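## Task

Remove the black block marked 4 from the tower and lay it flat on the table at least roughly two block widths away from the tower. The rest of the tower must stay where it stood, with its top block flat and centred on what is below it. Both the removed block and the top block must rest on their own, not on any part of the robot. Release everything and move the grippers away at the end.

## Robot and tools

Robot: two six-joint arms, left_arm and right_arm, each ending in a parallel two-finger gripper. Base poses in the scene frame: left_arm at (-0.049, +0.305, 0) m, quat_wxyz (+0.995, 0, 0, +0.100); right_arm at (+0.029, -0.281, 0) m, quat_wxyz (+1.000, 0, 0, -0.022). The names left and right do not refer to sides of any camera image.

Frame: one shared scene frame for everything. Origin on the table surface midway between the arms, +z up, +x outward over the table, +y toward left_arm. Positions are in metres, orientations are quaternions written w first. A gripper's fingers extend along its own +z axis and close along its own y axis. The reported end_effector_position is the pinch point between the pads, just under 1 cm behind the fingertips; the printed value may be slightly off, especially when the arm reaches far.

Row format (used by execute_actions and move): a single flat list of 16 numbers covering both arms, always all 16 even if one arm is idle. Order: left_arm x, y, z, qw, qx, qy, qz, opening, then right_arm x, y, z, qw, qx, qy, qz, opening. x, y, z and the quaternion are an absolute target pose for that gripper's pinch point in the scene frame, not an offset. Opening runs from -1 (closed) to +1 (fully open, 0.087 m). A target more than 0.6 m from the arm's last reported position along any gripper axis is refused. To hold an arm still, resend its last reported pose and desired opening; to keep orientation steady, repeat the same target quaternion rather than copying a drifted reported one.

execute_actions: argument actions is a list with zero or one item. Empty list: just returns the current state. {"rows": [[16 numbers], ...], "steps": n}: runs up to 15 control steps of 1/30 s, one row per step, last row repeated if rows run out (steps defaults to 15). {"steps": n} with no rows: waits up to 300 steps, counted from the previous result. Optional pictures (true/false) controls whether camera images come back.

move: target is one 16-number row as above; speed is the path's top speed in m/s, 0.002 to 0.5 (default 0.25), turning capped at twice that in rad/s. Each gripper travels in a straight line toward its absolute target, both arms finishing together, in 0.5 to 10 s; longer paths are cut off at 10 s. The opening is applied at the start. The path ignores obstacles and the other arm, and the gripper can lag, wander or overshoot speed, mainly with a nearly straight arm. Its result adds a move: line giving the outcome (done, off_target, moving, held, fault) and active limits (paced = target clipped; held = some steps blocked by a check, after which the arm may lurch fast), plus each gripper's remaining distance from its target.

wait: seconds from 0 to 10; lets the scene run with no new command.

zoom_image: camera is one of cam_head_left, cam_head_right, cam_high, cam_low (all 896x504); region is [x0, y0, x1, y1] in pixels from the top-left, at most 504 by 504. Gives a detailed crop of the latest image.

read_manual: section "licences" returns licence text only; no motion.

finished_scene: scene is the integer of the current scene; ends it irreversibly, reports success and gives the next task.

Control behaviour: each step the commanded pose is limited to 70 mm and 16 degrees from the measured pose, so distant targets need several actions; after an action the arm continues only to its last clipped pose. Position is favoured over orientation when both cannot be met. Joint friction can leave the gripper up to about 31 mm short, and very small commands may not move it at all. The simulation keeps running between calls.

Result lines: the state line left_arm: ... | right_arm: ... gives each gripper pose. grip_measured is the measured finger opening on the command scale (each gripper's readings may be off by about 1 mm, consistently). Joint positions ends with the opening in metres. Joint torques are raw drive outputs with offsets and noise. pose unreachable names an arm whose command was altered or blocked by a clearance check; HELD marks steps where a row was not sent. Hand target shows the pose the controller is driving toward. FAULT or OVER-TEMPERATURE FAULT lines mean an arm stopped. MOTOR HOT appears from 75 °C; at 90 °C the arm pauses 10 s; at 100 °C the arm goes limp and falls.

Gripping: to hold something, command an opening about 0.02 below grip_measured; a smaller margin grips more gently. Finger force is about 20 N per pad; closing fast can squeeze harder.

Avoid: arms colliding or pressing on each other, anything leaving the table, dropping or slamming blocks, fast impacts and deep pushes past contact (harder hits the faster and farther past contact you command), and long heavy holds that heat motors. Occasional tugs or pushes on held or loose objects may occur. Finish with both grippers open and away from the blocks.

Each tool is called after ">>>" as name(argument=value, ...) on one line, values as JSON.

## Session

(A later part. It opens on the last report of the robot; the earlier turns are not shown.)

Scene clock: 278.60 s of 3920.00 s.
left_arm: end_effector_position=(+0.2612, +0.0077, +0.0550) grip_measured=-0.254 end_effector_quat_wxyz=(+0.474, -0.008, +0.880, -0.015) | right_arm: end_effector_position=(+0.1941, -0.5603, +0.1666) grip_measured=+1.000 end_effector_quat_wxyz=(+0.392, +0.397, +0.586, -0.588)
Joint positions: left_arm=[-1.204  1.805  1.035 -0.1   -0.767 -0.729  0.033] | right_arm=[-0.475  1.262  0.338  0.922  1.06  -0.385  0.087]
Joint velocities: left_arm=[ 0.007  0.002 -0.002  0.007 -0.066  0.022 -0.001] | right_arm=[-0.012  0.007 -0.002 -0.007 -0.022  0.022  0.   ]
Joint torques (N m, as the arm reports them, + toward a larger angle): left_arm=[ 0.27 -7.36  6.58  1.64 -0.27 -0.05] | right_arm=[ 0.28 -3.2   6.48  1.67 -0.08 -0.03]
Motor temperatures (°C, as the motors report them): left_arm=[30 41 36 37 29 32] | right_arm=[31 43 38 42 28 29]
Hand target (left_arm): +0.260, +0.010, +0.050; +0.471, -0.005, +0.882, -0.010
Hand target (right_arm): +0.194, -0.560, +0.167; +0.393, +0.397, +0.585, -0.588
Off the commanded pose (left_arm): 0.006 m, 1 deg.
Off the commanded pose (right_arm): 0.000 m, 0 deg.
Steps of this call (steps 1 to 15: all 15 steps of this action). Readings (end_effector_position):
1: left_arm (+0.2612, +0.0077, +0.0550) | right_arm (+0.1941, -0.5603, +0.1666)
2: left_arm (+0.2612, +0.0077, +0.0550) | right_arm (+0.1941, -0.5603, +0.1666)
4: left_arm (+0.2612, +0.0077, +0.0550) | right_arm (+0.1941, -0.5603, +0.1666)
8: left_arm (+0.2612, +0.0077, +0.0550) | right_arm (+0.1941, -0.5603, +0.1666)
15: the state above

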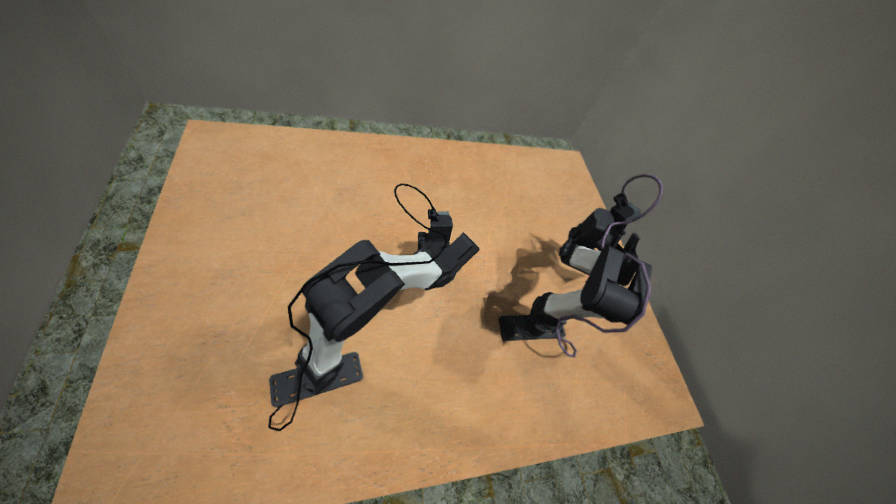

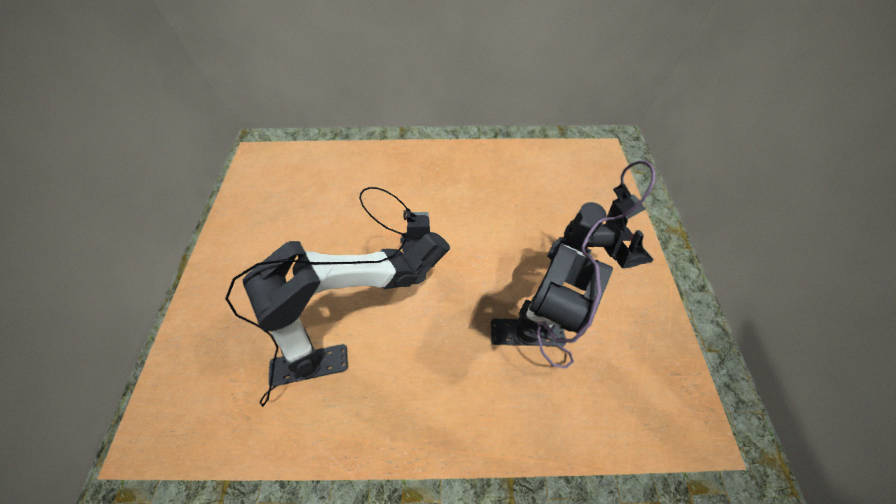

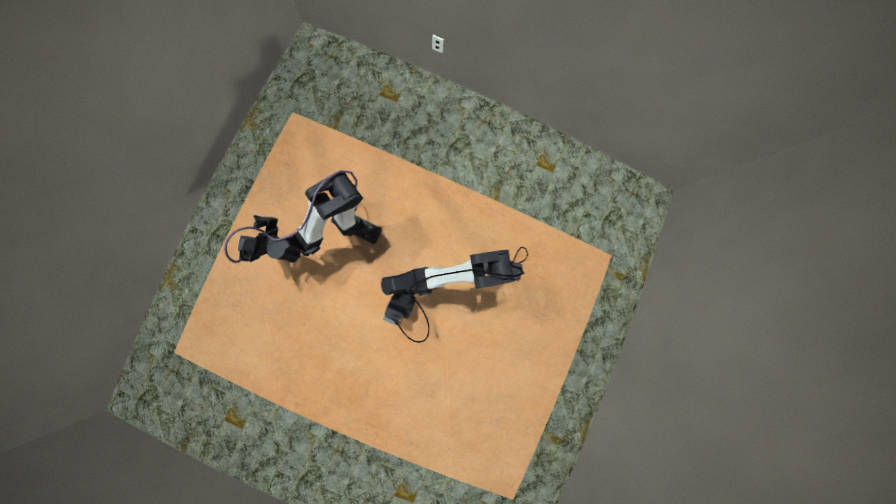

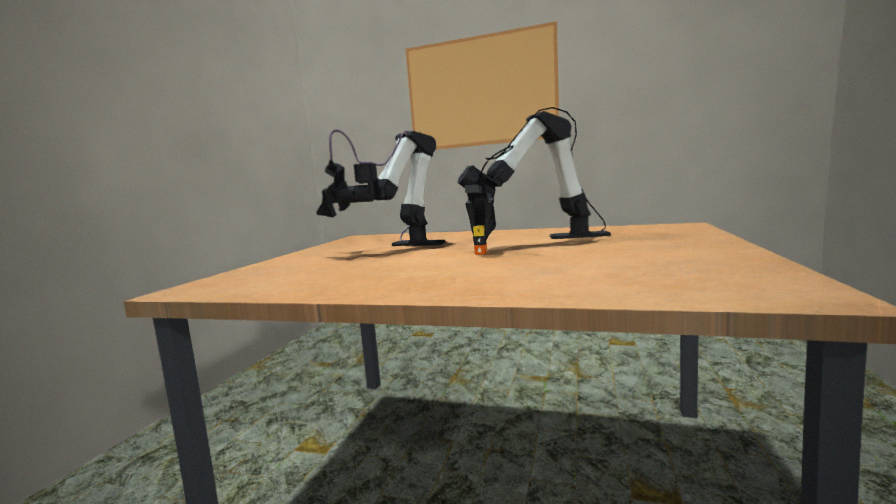

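>>> move(target=[0.261, 0.008, 0.087, 0.474, -0.008, 0.880, -0.015, -0.30, 0.1942, -0.5604, 0.167, 0.393, 0.397, 0.585, -0.588, 1.0], speed=0.08)

>>> move(target=[0.335, 0.126, 0.036, 0.4596, -0.144, 0.8732, 0.0691, -0.30, 0.1942, -0.5604, 0.167, 0.393, 0.397, 0.585, -0.588, 1.0], speed=0.2)

>>> move(target=[0.335, 0.126, 0.006, 0.4596, -0.144, 0.8732, 0.0691, -0.30, 0.1942, -0.5604, 0.167, 0.393, 0.397, 0.585, -0.588, 1.0], speed=0.05)

>>> zoom_image(camera="cam_low", region=[450, 190, 560, 275])

Scene clock: 343.23 s of 3920.00 s.
left_arm: end_effector_position=(+0.2586, +0.0119, +0.0758) grip_measured=-0.254 end_effector_quat_wxyz=(+0.469, -0.003, +0.883, -0.007) | right_arm: end_effector_position=(+0.1941, -0.5603, +0.1666) grip_measured=+1.000 end_effector_quat_wxyz=(+0.392, +0.397, +0.586, -0.588)
Joint positions: left_arm=[-1.204  1.76   1.083 -0.214 -0.767 -0.729  0.033] | right_arm=[-0.475  1.262  0.338  0.922  1.06  -0.385  0.087]
Joint velocities: left_arm=[-0.007 -0.012 -0.012  0.007  0.022  0.007 -0.   ] | right_arm=[ 0.002 -0.022  0.007  0.007 -0.022  0.037  0.   ]
Joint torques (N m, as the arm reports them, + toward a larger angle): left_arm=[ 0.18 -8.75  9.39  1.43 -0.28 -0.06] | right_arm=[ 0.28 -3.19  6.47  1.67 -0.08 -0.02]
Motor temperatures (°C, as the motors report them): left_arm=[30 43 37 38 29 32] | right_arm=[31 41 39 43 28 29]
Hand target (left_arm): +0.261, +0.008, +0.087; +0.474, -0.008, +0.880, -0.015
Hand target (right_arm): +0.194, -0.560, +0.167; +0.393, +0.397, +0.585, -0.588
Off the commanded pose (left_arm): 0.012 m, 1 deg.
Off the commanded pose (right_arm): 0.000 m, 0 deg.
After step 90, 60.63 s passed at rest.
move: off_target (left_arm)

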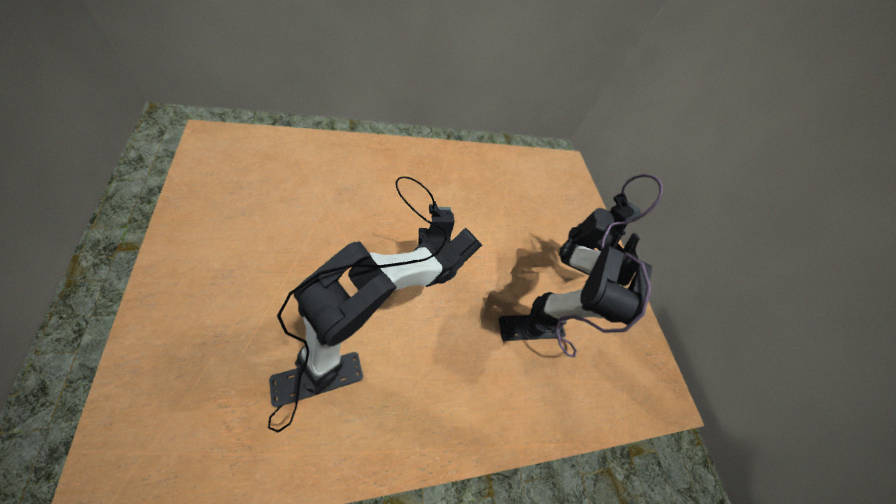

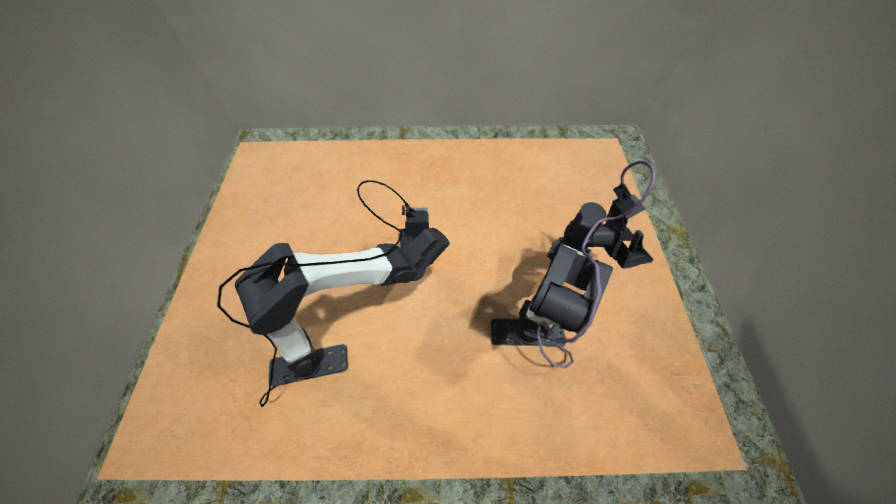

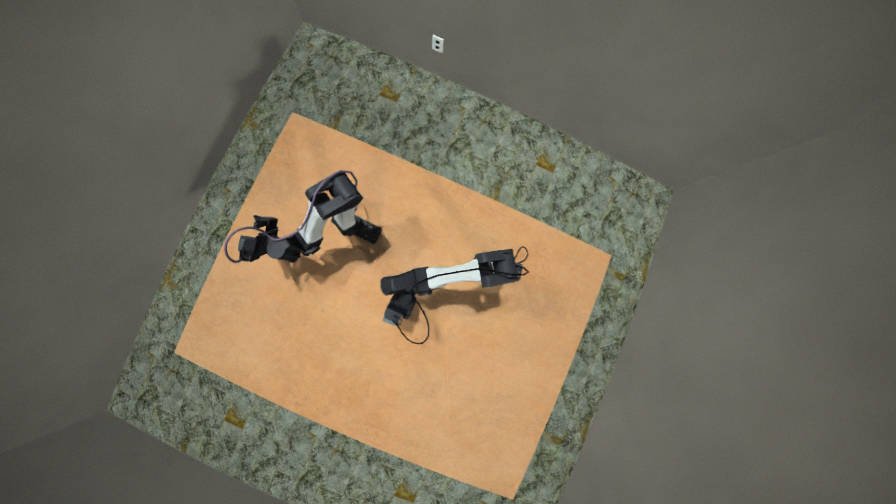

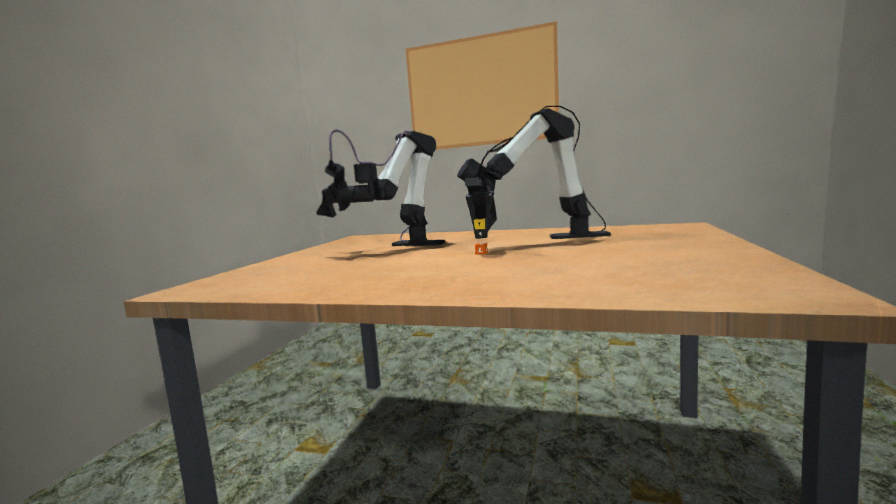

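Scene clock: 344.57 s of 3920.00 s.
left_arm: end_effector_position=(+0.3409, +0.1222, +0.0482) grip_measured=-0.254 end_effector_quat_wxyz=(+0.469, -0.150, +0.868, +0.063) | right_arm: end_effector_position=(+0.1941, -0.5603, +0.1666) grip_measured=+1.000 end_effector_quat_wxyz=(+0.392, +0.397, +0.586, -0.588)
Joint positions: left_arm=[-0.877  1.824  1.03  -0.079 -0.767 -0.729  0.033] | right_arm=[-0.475  1.262  0.338  0.922  1.06  -0.385  0.087]
Joint velocities: left_arm=[ 0.007 -0.007 -0.002  0.022 -0.037  0.022  0.001] | right_arm=[ 0.002 -0.007 -0.007  0.007  0.037  0.051  0.   ]
Joint torques (N m, as the arm reports them, + toward a larger angle): left_arm=[ 0.49 -6.8   5.35  1.75 -0.21  0.  ] | right_arm=[ 0.24 -3.21  6.48  1.67 -0.08 -0.05]
Motor temperatures (°C, as the motors report them): left_arm=[30 43 37 38 29 32] | right_arm=[31 41 39 43 28 29]
Hand target (left_arm): +0.337, +0.126, +0.036; +0.460, -0.144, +0.873, +0.070
Hand target (right_arm): +0.194, -0.560, +0.167; +0.393, +0.397, +0.585, -0.588
Off the commanded pose (left_arm): 0.014 m, 2 deg.
Off the commanded pose (right_arm): 0.000 m, 0 deg.
move: off_target (left_arm)

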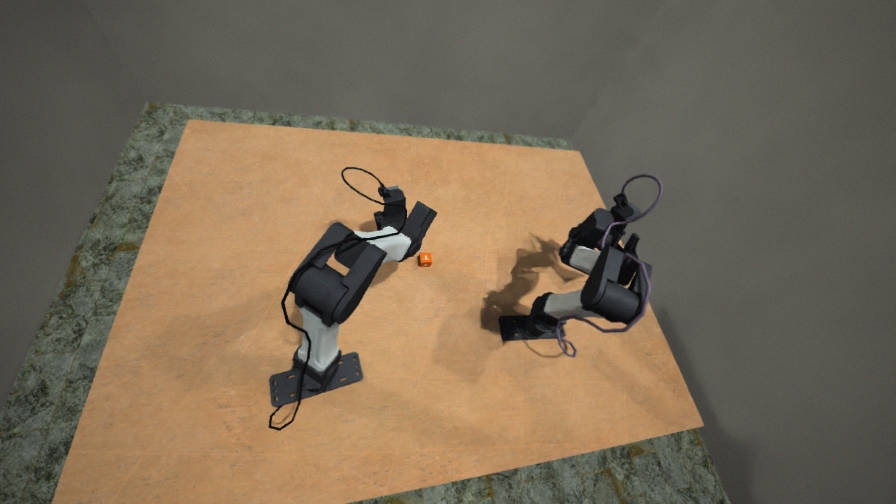

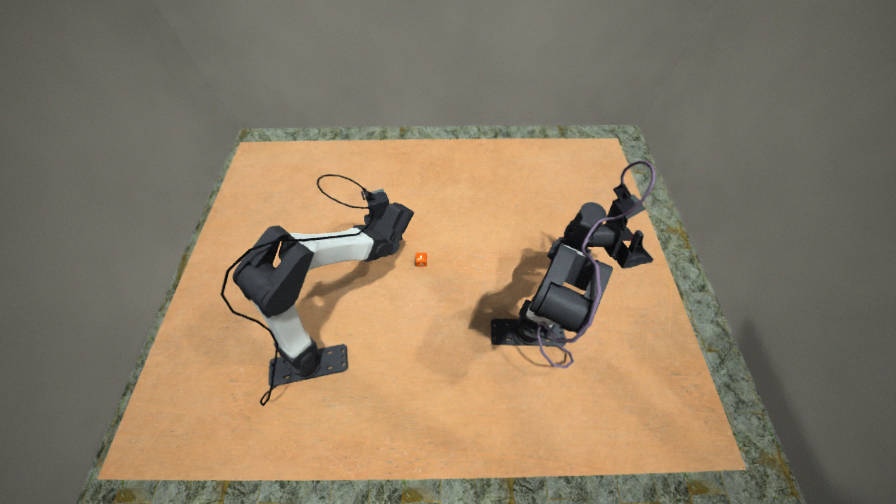

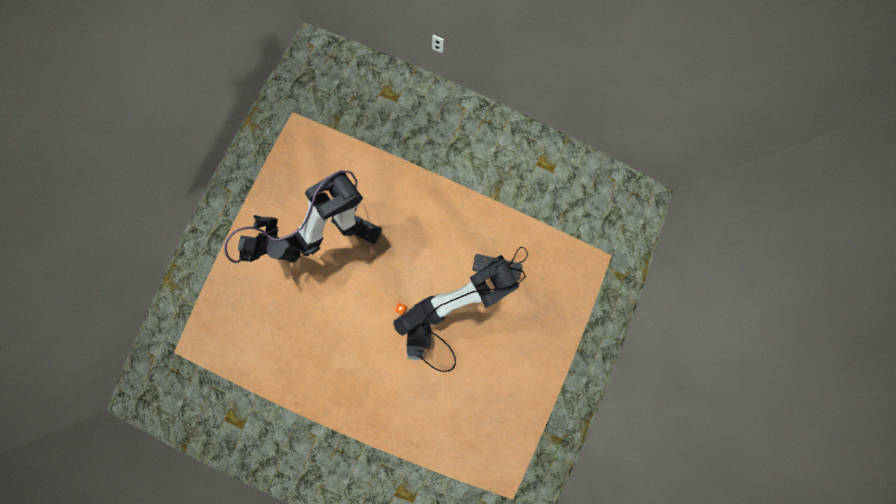

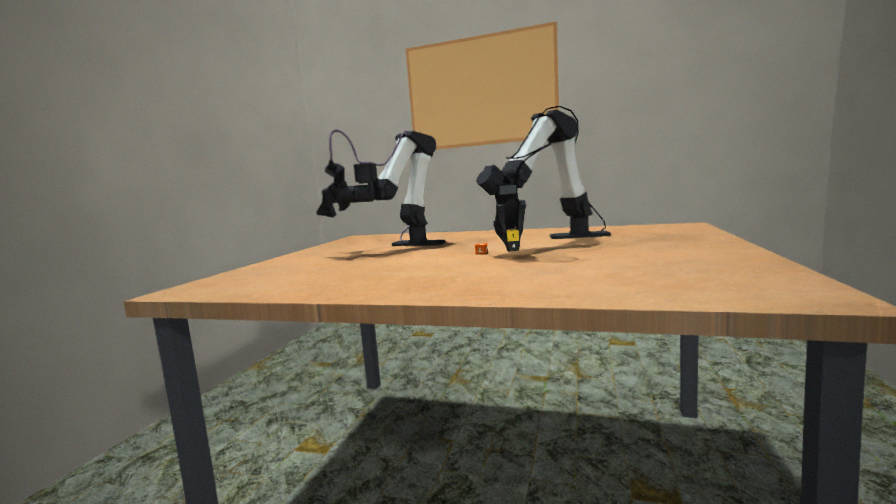

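Scene clock: 345.73 s of 3920.00 s.
left_arm: end_effector_position=(+0.3434, +0.1207, +0.0261) grip_measured=-0.254 end_effector_quat_wxyz=(+0.476, -0.154, +0.864, +0.058) | right_arm: end_effector_position=(+0.1941, -0.5603, +0.1666) grip_measured=+1.000 end_effector_quat_wxyz=(+0.392, +0.397, +0.586, -0.588)
Joint positions: left_arm=[-0.877  1.877  0.983  0.042 -0.769 -0.727  0.033] | right_arm=[-0.475  1.262  0.338  0.922  1.06  -0.385  0.087]
Joint velocities: left_arm=[ 0.002 -0.012  0.007 -0.022 -0.007 -0.037 -0.001] | right_arm=[-0.007 -0.007 -0.007  0.007  0.037  0.037  0.   ]
Joint torques (N m, as the arm reports them, + toward a larger angle): left_arm=[ 0.35 -6.21  4.32  1.77 -0.16 -0.04] | right_arm=[ 0.26 -3.19  6.49  1.68 -0.08 -0.04]
Motor temperatures (°C, as the motors report them): left_arm=[30 43 37 38 29 32] | right_arm=[31 41 39 43 28 29]
Hand target (left_arm): +0.335, +0.126, +0.006; +0.460, -0.144, +0.874, +0.069
Hand target (right_arm): +0.194, -0.560, +0.167; +0.393, +0.397, +0.585, -0.588
Off the commanded pose (left_arm): 0.022 m, 3 deg.
Off the commanded pose (right_arm): 0.000 m, 0 deg.
move: off_target (left_arm)

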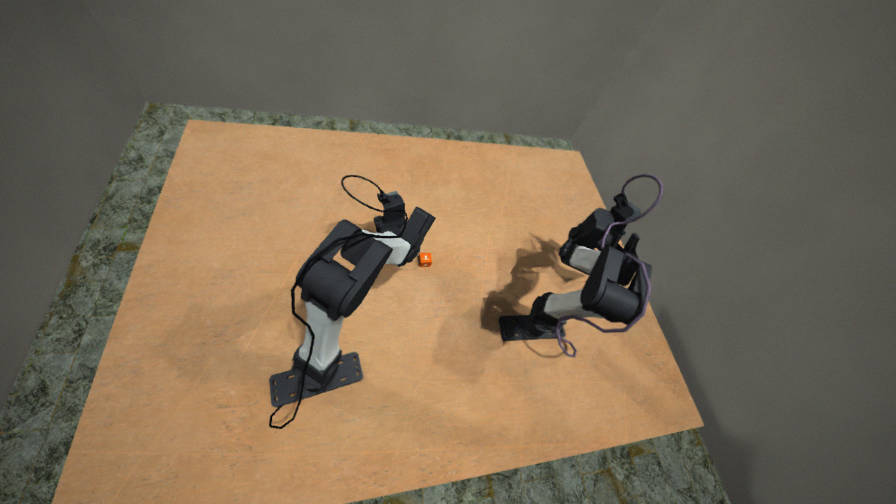

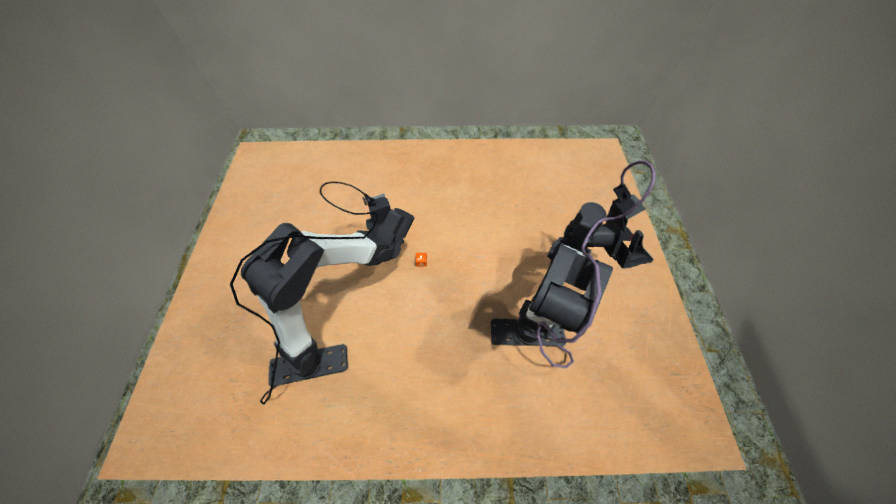

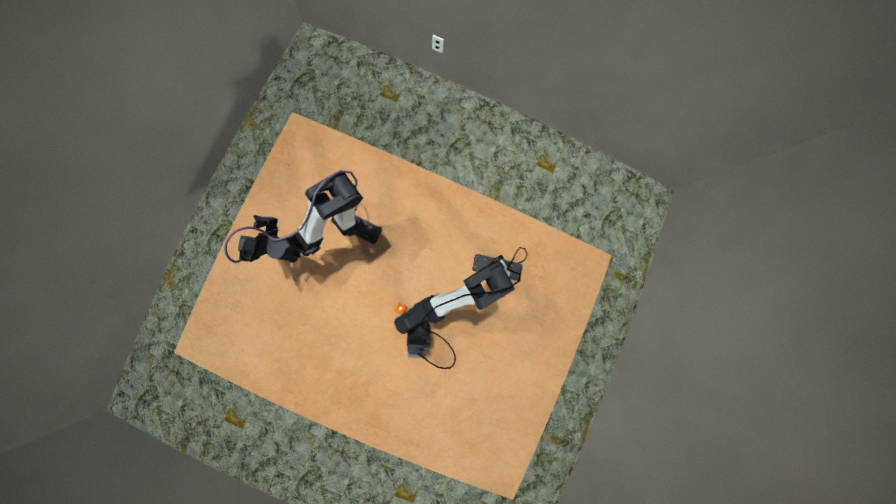

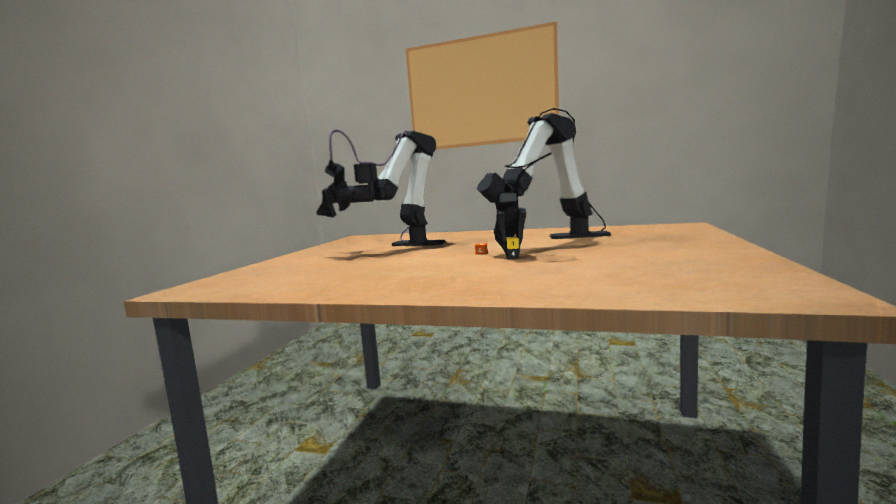

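Region (450, 190, 560, 275) of cam_low's 896x504 image, scaled by 4.582, with more detail than that image has; it fills the top 389 rows of this view, and the rest is white.

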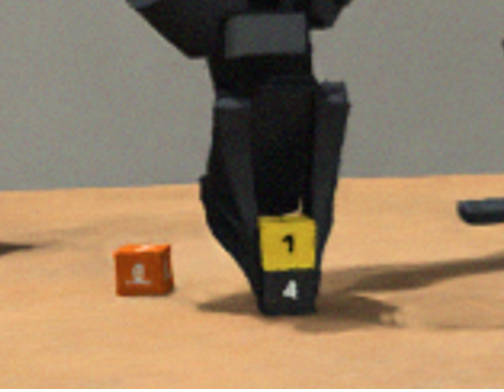

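>>> execute_actions(actions=[{"rows": [[0.3434,0.1207,0.0261,0.476,-0.154,0.864,0.058,-0.30,0.1942,-0.5604,0.167,0.393,0.397,0.585,-0.588,1.0],[0.3434,0.1207,0.0261,0.476,-0.154,0.864,0.058,-0.26,0.1942,-0.5604,0.167,0.393,0.397,0.585,-0.588,1.0],[0.3434,0.1207,0.0261,0.476,-0.154,0.864,0.058,-0.22,0.1942,-0.5604,0.167,0.393,0.397,0.585,-0.588,1.0],[0.3434,0.1207,0.0261,0.476,-0.154,0.864,0.058,-0.15,0.1942,-0.5604,0.167,0.393,0.397,0.585,-0.588,1.0],[0.3434,0.1207,0.0261,0.476,-0.154,0.864,0.058,-0.05,0.1942,-0.5604,0.167,0.393,0.397,0.585,-0.588,1.0],[0.3434,0.1207,0.0261,0.476,-0.154,0.864,0.058,0.08,0.1942,-0.5604,0.167,0.393,0.397,0.585,-0.588,1.0],[0.3434,0.1207,0.0261,0.476,-0.154,0.864,0.058,0.2,0.1942,-0.5604,0.167,0.393,0.397,0.585,-0.588,1.0]], "steps": 7}], pictures=false)

>>> move(target=[0.347, 0.1178, 0.064, 0.476, -0.154, 0.864, 0.058, 0.2, 0.1942, -0.5604, 0.167, 0.393, 0.397, 0.585, -0.588, 1.0], speed=0.08)

>>> zoom_image(camera="cam_low", region=[450, 190, 560, 275])

>>> execute_actions(actions=[{"rows": [[0.347,0.1178,0.064,0.476,-0.154,0.864,0.058,0.12,0.1942,-0.5604,0.167,0.393,0.397,0.585,-0.588,1.0],[0.347,0.1178,0.064,0.476,-0.154,0.864,0.058,0.04,0.1942,-0.5604,0.167,0.393,0.397,0.585,-0.588,1.0],[0.347,0.1178,0.064,0.476,-0.154,0.864,0.058,-0.03,0.1942,-0.5604,0.167,0.393,0.397,0.585,-0.588,1.0],[0.347,0.1178,0.064,0.476,-0.154,0.864,0.058,-0.08,0.1942,-0.5604,0.167,0.393,0.397,0.585,-0.588,1.0],[0.347,0.1178,0.064,0.476,-0.154,0.864,0.058,-0.12,0.1942,-0.5604,0.167,0.393,0.397,0.585,-0.588,1.0],[0.347,0.1178,0.064,0.476,-0.154,0.864,0.058,-0.15,0.1942,-0.5604,0.167,0.393,0.397,0.585,-0.588,1.0],[0.347,0.1178,0.064,0.476,-0.154,0.864,0.058,-0.175,0.1942,-0.5604,0.167,0.393,0.397,0.585,-0.588,1.0],[0.347,0.1178,0.064,0.476,-0.154,0.864,0.058,-0.20,0.1942,-0.5604,0.167,0.393,0.397,0.585,-0.588,1.0],[0.347,0.1178,0.064,0.476,-0.154,0.864,0.058,-0.22,0.1942,-0.5604,0.167,0.393,0.397,0.585,-0.588,1.0],[0.347,0.1178,0.064,0.476,-0.154,0.864,0.058,-0.24,0.1942,-0.5604,0.167,0.393,0.397,0.585,-0.588,1.0],[0.347,0.1178,0.064,0.476,-0.154,0.864,0.058,-0.255,0.1942,-0.5604,0.167,0.393,0.397,0.585,-0.588,1.0],[0.347,0.1178,0.064,0.476,-0.154,0.864,0.058,-0.27,0.1942,-0.5604,0.167,0.393,0.397,0.585,-0.588,1.0],[0.347,0.1178,0.064,0.476,-0.154,0.864,0.058,-0.285,0.1942,-0.5604,0.167,0.393,0.397,0.585,-0.588,1.0],[0.347,0.1178,0.064,0.476,-0.154,0.864,0.058,-0.30,0.1942,-0.5604,0.167,0.393,0.397,0.585,-0.588,1.0]], "steps": 15}])

>>> zoom_image(camera="cam_low", region=[450, 190, 560, 275])

Scene clock: 402.73 s of 3920.00 s.
left_arm: end_effector_position=(+0.3438, +0.1205, +0.0261) grip_measured=+0.143 end_effector_quat_wxyz=(+0.477, -0.154, +0.864, +0.057) | right_arm: end_effector_position=(+0.1941, -0.5603, +0.1666) grip_measured=+1.000 end_effector_quat_wxyz=(+0.392, +0.397, +0.586, -0.588)
Joint positions: left_arm=[-0.877  1.878  0.983  0.046 -0.77  -0.727  0.05 ] | right_arm=[-0.475  1.262  0.338  0.922  1.06  -0.385  0.087]
Joint velocities: left_arm=[ 0.017 -0.007  0.012 -0.022  0.007 -0.022  0.101] | right_arm=[ 0.007  0.017 -0.002 -0.081  0.037 -0.037  0.   ]
Joint torques (N m, as the arm reports them, + toward a larger angle): left_arm=[ 0.24 -8.32  6.79  1.61 -0.26 -0.09] | right_arm=[ 0.28 -3.22  6.48  1.67 -0.07 -0.03]
Motor temperatures (°C, as the motors report them): left_arm=[30 42 36 38 29 32] | right_arm=[31 40 39 43 28 29]
Hand target (left_arm): +0.343, +0.121, +0.026; +0.476, -0.154, +0.864, +0.058
Hand target (right_arm): +0.194, -0.560, +0.167; +0.393, +0.397, +0.585, -0.588
Off the commanded pose (left_arm): 0.000 m, 0 deg.
Off the commanded pose (right_arm): 0.000 m, 0 deg.
Steps of this call (steps 1 to 90: nothing new was sent; then 53.77 s passed at rest; steps 91 to 97: all 7 steps of this action). Readings (end_effector_position):
91: left_arm (+0.3438, +0.1205, +0.0261) | right_arm (+0.1941, -0.5603, +0.1666)
92: left_arm (+0.3438, +0.1205, +0.0261) | right_arm (+0.1941, -0.5603, +0.1666)
94: left_arm (+0.3438, +0.1205, +0.0261) | right_arm (+0.1941, -0.5603, +0.1666)
97: the state above

Scene clock: 404.03 s of 3920.00 s.
left_arm: end_effector_position=(+0.3434, +0.1208, +0.0539) grip_measured=+0.200 end_effector_quat_wxyz=(+0.471, -0.151, +0.867, +0.064) | right_arm: end_effector_position=(+0.1941, -0.5603, +0.1666) grip_measured=+1.000 end_effector_quat_wxyz=(+0.392, +0.397, +0.586, -0.588)
Joint positions: left_arm=[-0.877  1.822  1.051 -0.099 -0.77  -0.727  0.052] | right_arm=[-0.475  1.262  0.338  0.922  1.06  -0.385  0.087]
Joint velocities: left_arm=[-0.007  0.007 -0.002 -0.11  -0.037 -0.007  0.   ] | right_arm=[ 0.007 -0.007  0.002  0.022 -0.022  0.007  0.   ]
Joint torques (N m, as the arm reports them, + toward a larger angle): left_arm=[ 0.22 -8.83  9.05  1.5  -0.28 -0.07] | right_arm=[ 0.28 -3.2   6.44  1.68 -0.09 -0.03]
Motor temperatures (°C, as the motors report them): left_arm=[30 42 36 38 29 32] | right_arm=[31 40 39 43 28 29]
Hand target (left_arm): +0.347, +0.118, +0.064; +0.476, -0.154, +0.864, +0.058
Hand target (right_arm): +0.194, -0.560, +0.167; +0.393, +0.397, +0.585, -0.588
Off the commanded pose (left_arm): 0.011 m, 1 deg.
Off the commanded pose (right_arm): 0.000 m, 0 deg.
move: off_target (left_arm)

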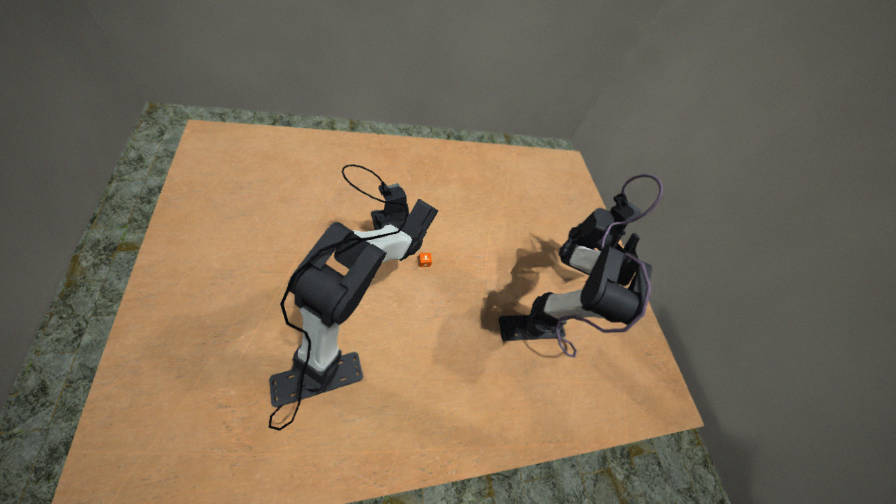

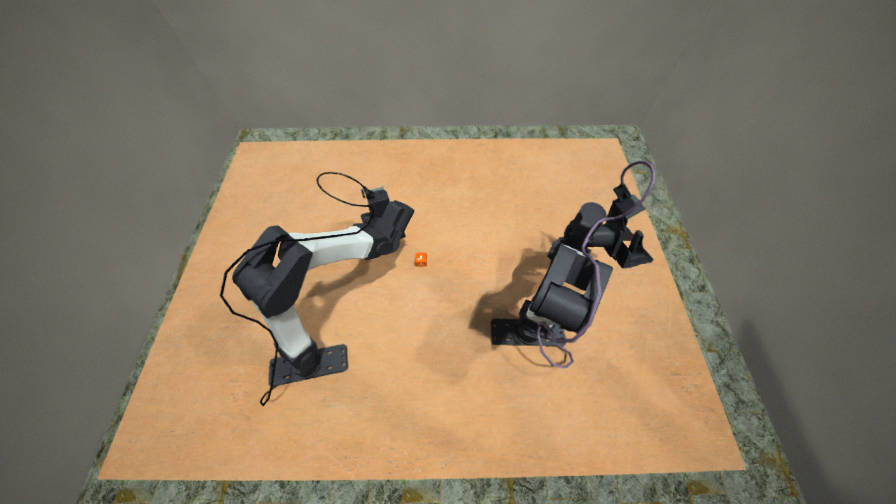

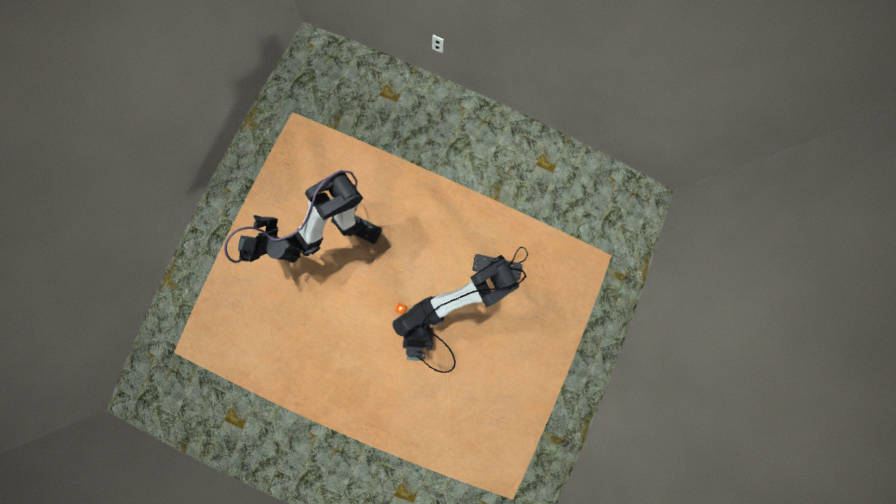

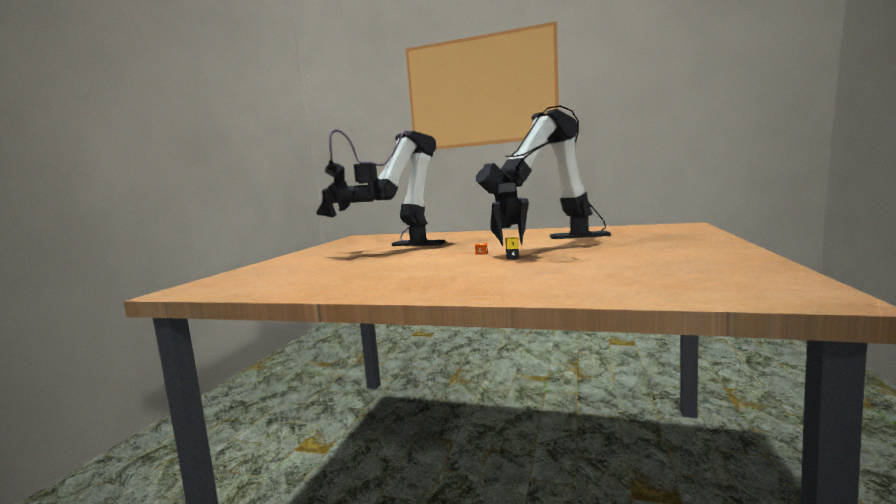

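Region (450, 190, 560, 275) of cam_low's 896x504 image, scaled by 4.582, with more detail than that image has; it fills the top 389 rows of this view, and the rest is white.

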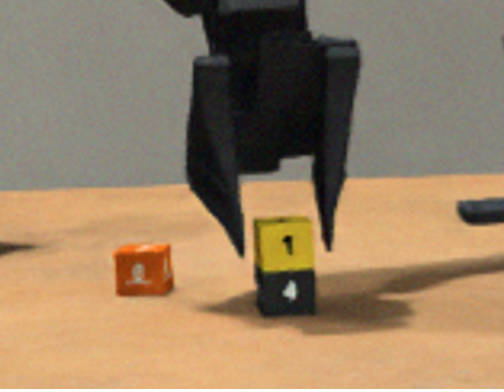

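Scene clock: 404.53 s of 3920.00 s.
left_arm: end_effector_position=(+0.3432, +0.1210, +0.0537) grip_measured=-0.255 end_effector_quat_wxyz=(+0.470, -0.150, +0.867, +0.064) | right_arm: end_effector_position=(+0.1941, -0.5603, +0.1666) grip_measured=+1.000 end_effector_quat_wxyz=(+0.392, +0.397, +0.586, -0.588)
Joint positions: left_arm=[-0.877  1.822  1.051 -0.101 -0.77  -0.727  0.033] | right_arm=[-0.475  1.262  0.338  0.922  1.06  -0.385  0.087]
Joint velocities: left_arm=[ 0.027  0.022 -0.002 -0.037  0.037  0.037 -0.   ] | right_arm=[-0.032  0.007  0.017 -0.066  0.037  0.007  0.   ]
Joint torques (N m, as the arm reports them, + toward a larger angle): left_arm=[ 0.11 -8.88  9.11  1.46 -0.28 -0.07] | right_arm=[ 0.26 -3.18  6.47  1.67 -0.07 -0.03]
Motor temperatures (°C, as the motors report them): left_arm=[30 42 36 38 29 32] | right_arm=[31 40 39 43 28 29]
Hand target (left_arm): +0.347, +0.118, +0.064; +0.476, -0.154, +0.864, +0.058
Hand target (right_arm): +0.194, -0.560, +0.167; +0.393, +0.397, +0.585, -0.588
Off the commanded pose (left_arm): 0.011 m, 1 deg.
Off the commanded pose (right_arm): 0.000 m, 0 deg.
Steps of this call (steps 1 to 15: all 15 steps of this action). Readings (end_effector_position):
1: left_arm (+0.3434, +0.1209, +0.0539) | right_arm (+0.1941, -0.5603, +0.1666)
2: left_arm (+0.3433, +0.1209, +0.0538) | right_arm (+0.1941, -0.5603, +0.1666)
4: left_arm (+0.3433, +0.1210, +0.0538) | right_arm (+0.1941, -0.5603, +0.1666)
8: left_arm (+0.3432, +0.1210, +0.0538) | right_arm (+0.1941, -0.5603, +0.1666)
15: the state above

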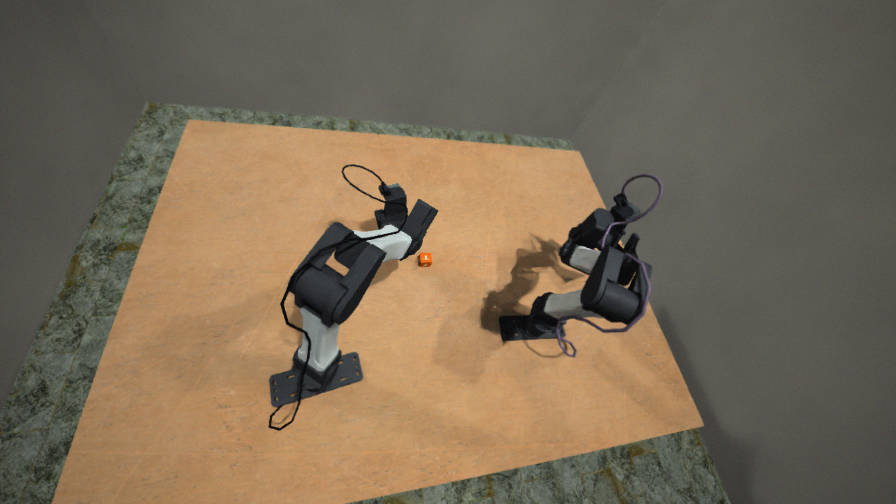

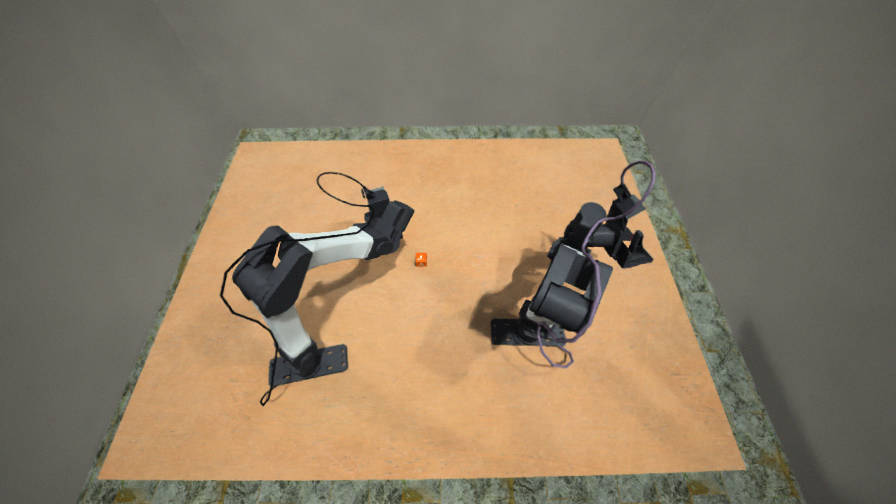

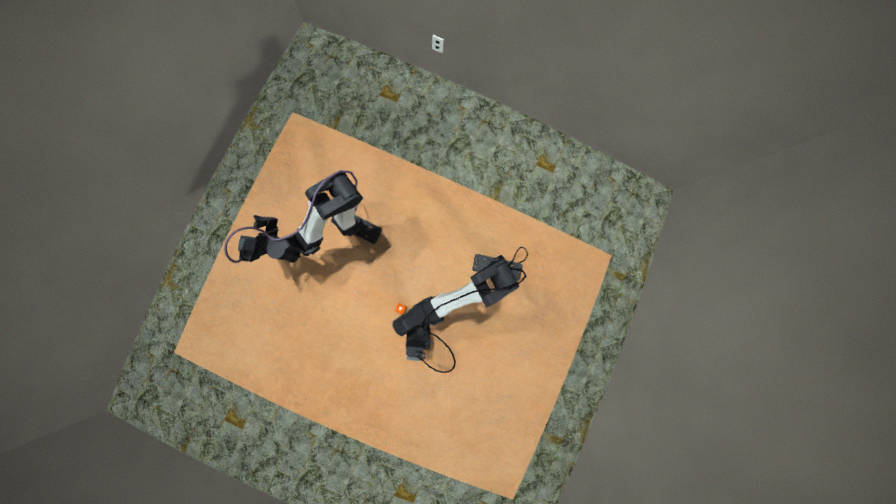

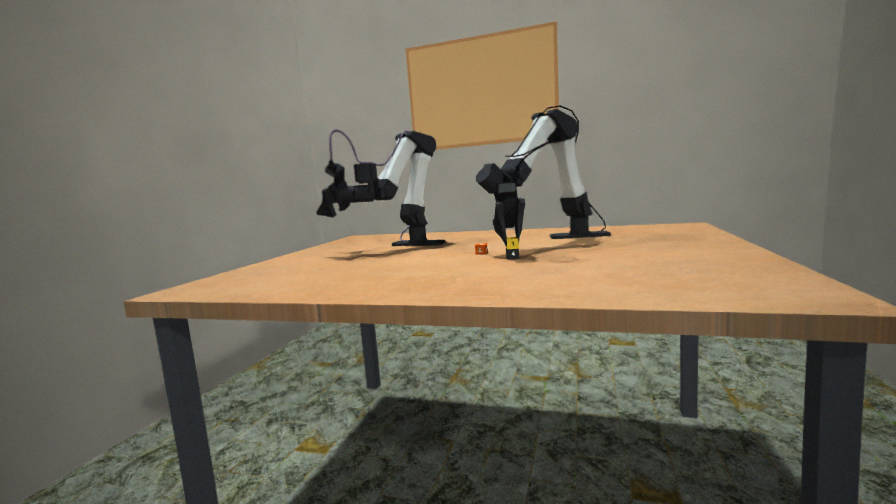

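Region (450, 190, 560, 275) of cam_low's 896x504 image, scaled by 4.582, with more detail than that image has; it fills the top 389 rows of this view, and the rest is white.

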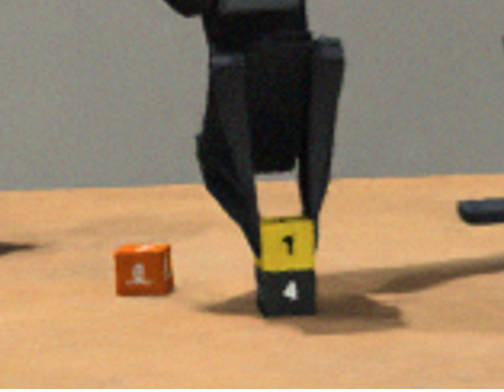

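>>> zoom_image(camera="cam_low", region=[440, 190, 530, 260])

>>> zoom_image(camera="cam_high", region=[360, 280, 440, 340])

>>> zoom_image(camera="cam_head_left", region=[390, 220, 470, 280])

Region (440, 190, 530, 260) of cam_low's 896x504 image, scaled by 5.600, with more detail than that image has.

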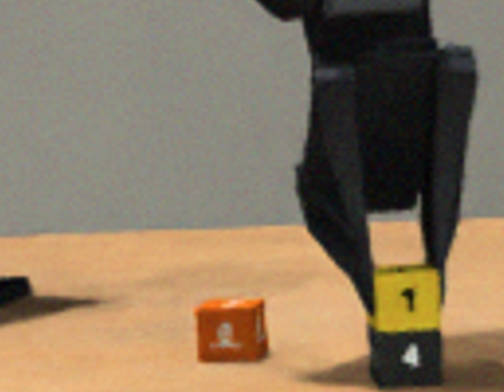

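Region (360, 280, 440, 340) of cam_high's 896x504 image, scaled by 6.300, with more detail than that image has; it fills the top 378 rows of this view, and the rest is white.

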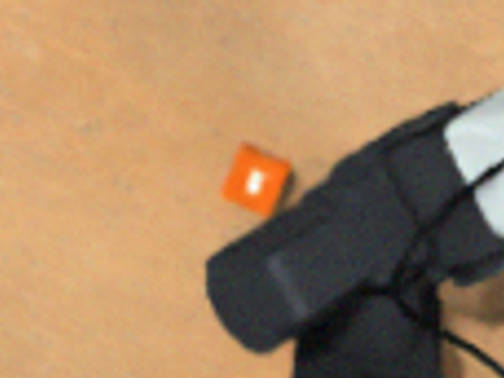

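Region (390, 220, 470, 280) of cam_head_left's 896x504 image, scaled by 6.300, with more detail than that image has; it fills the top 378 rows of this view, and the rest is white.

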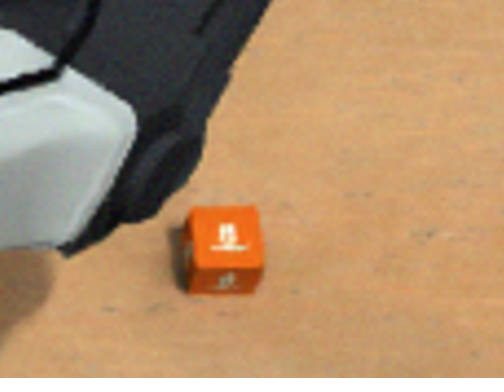

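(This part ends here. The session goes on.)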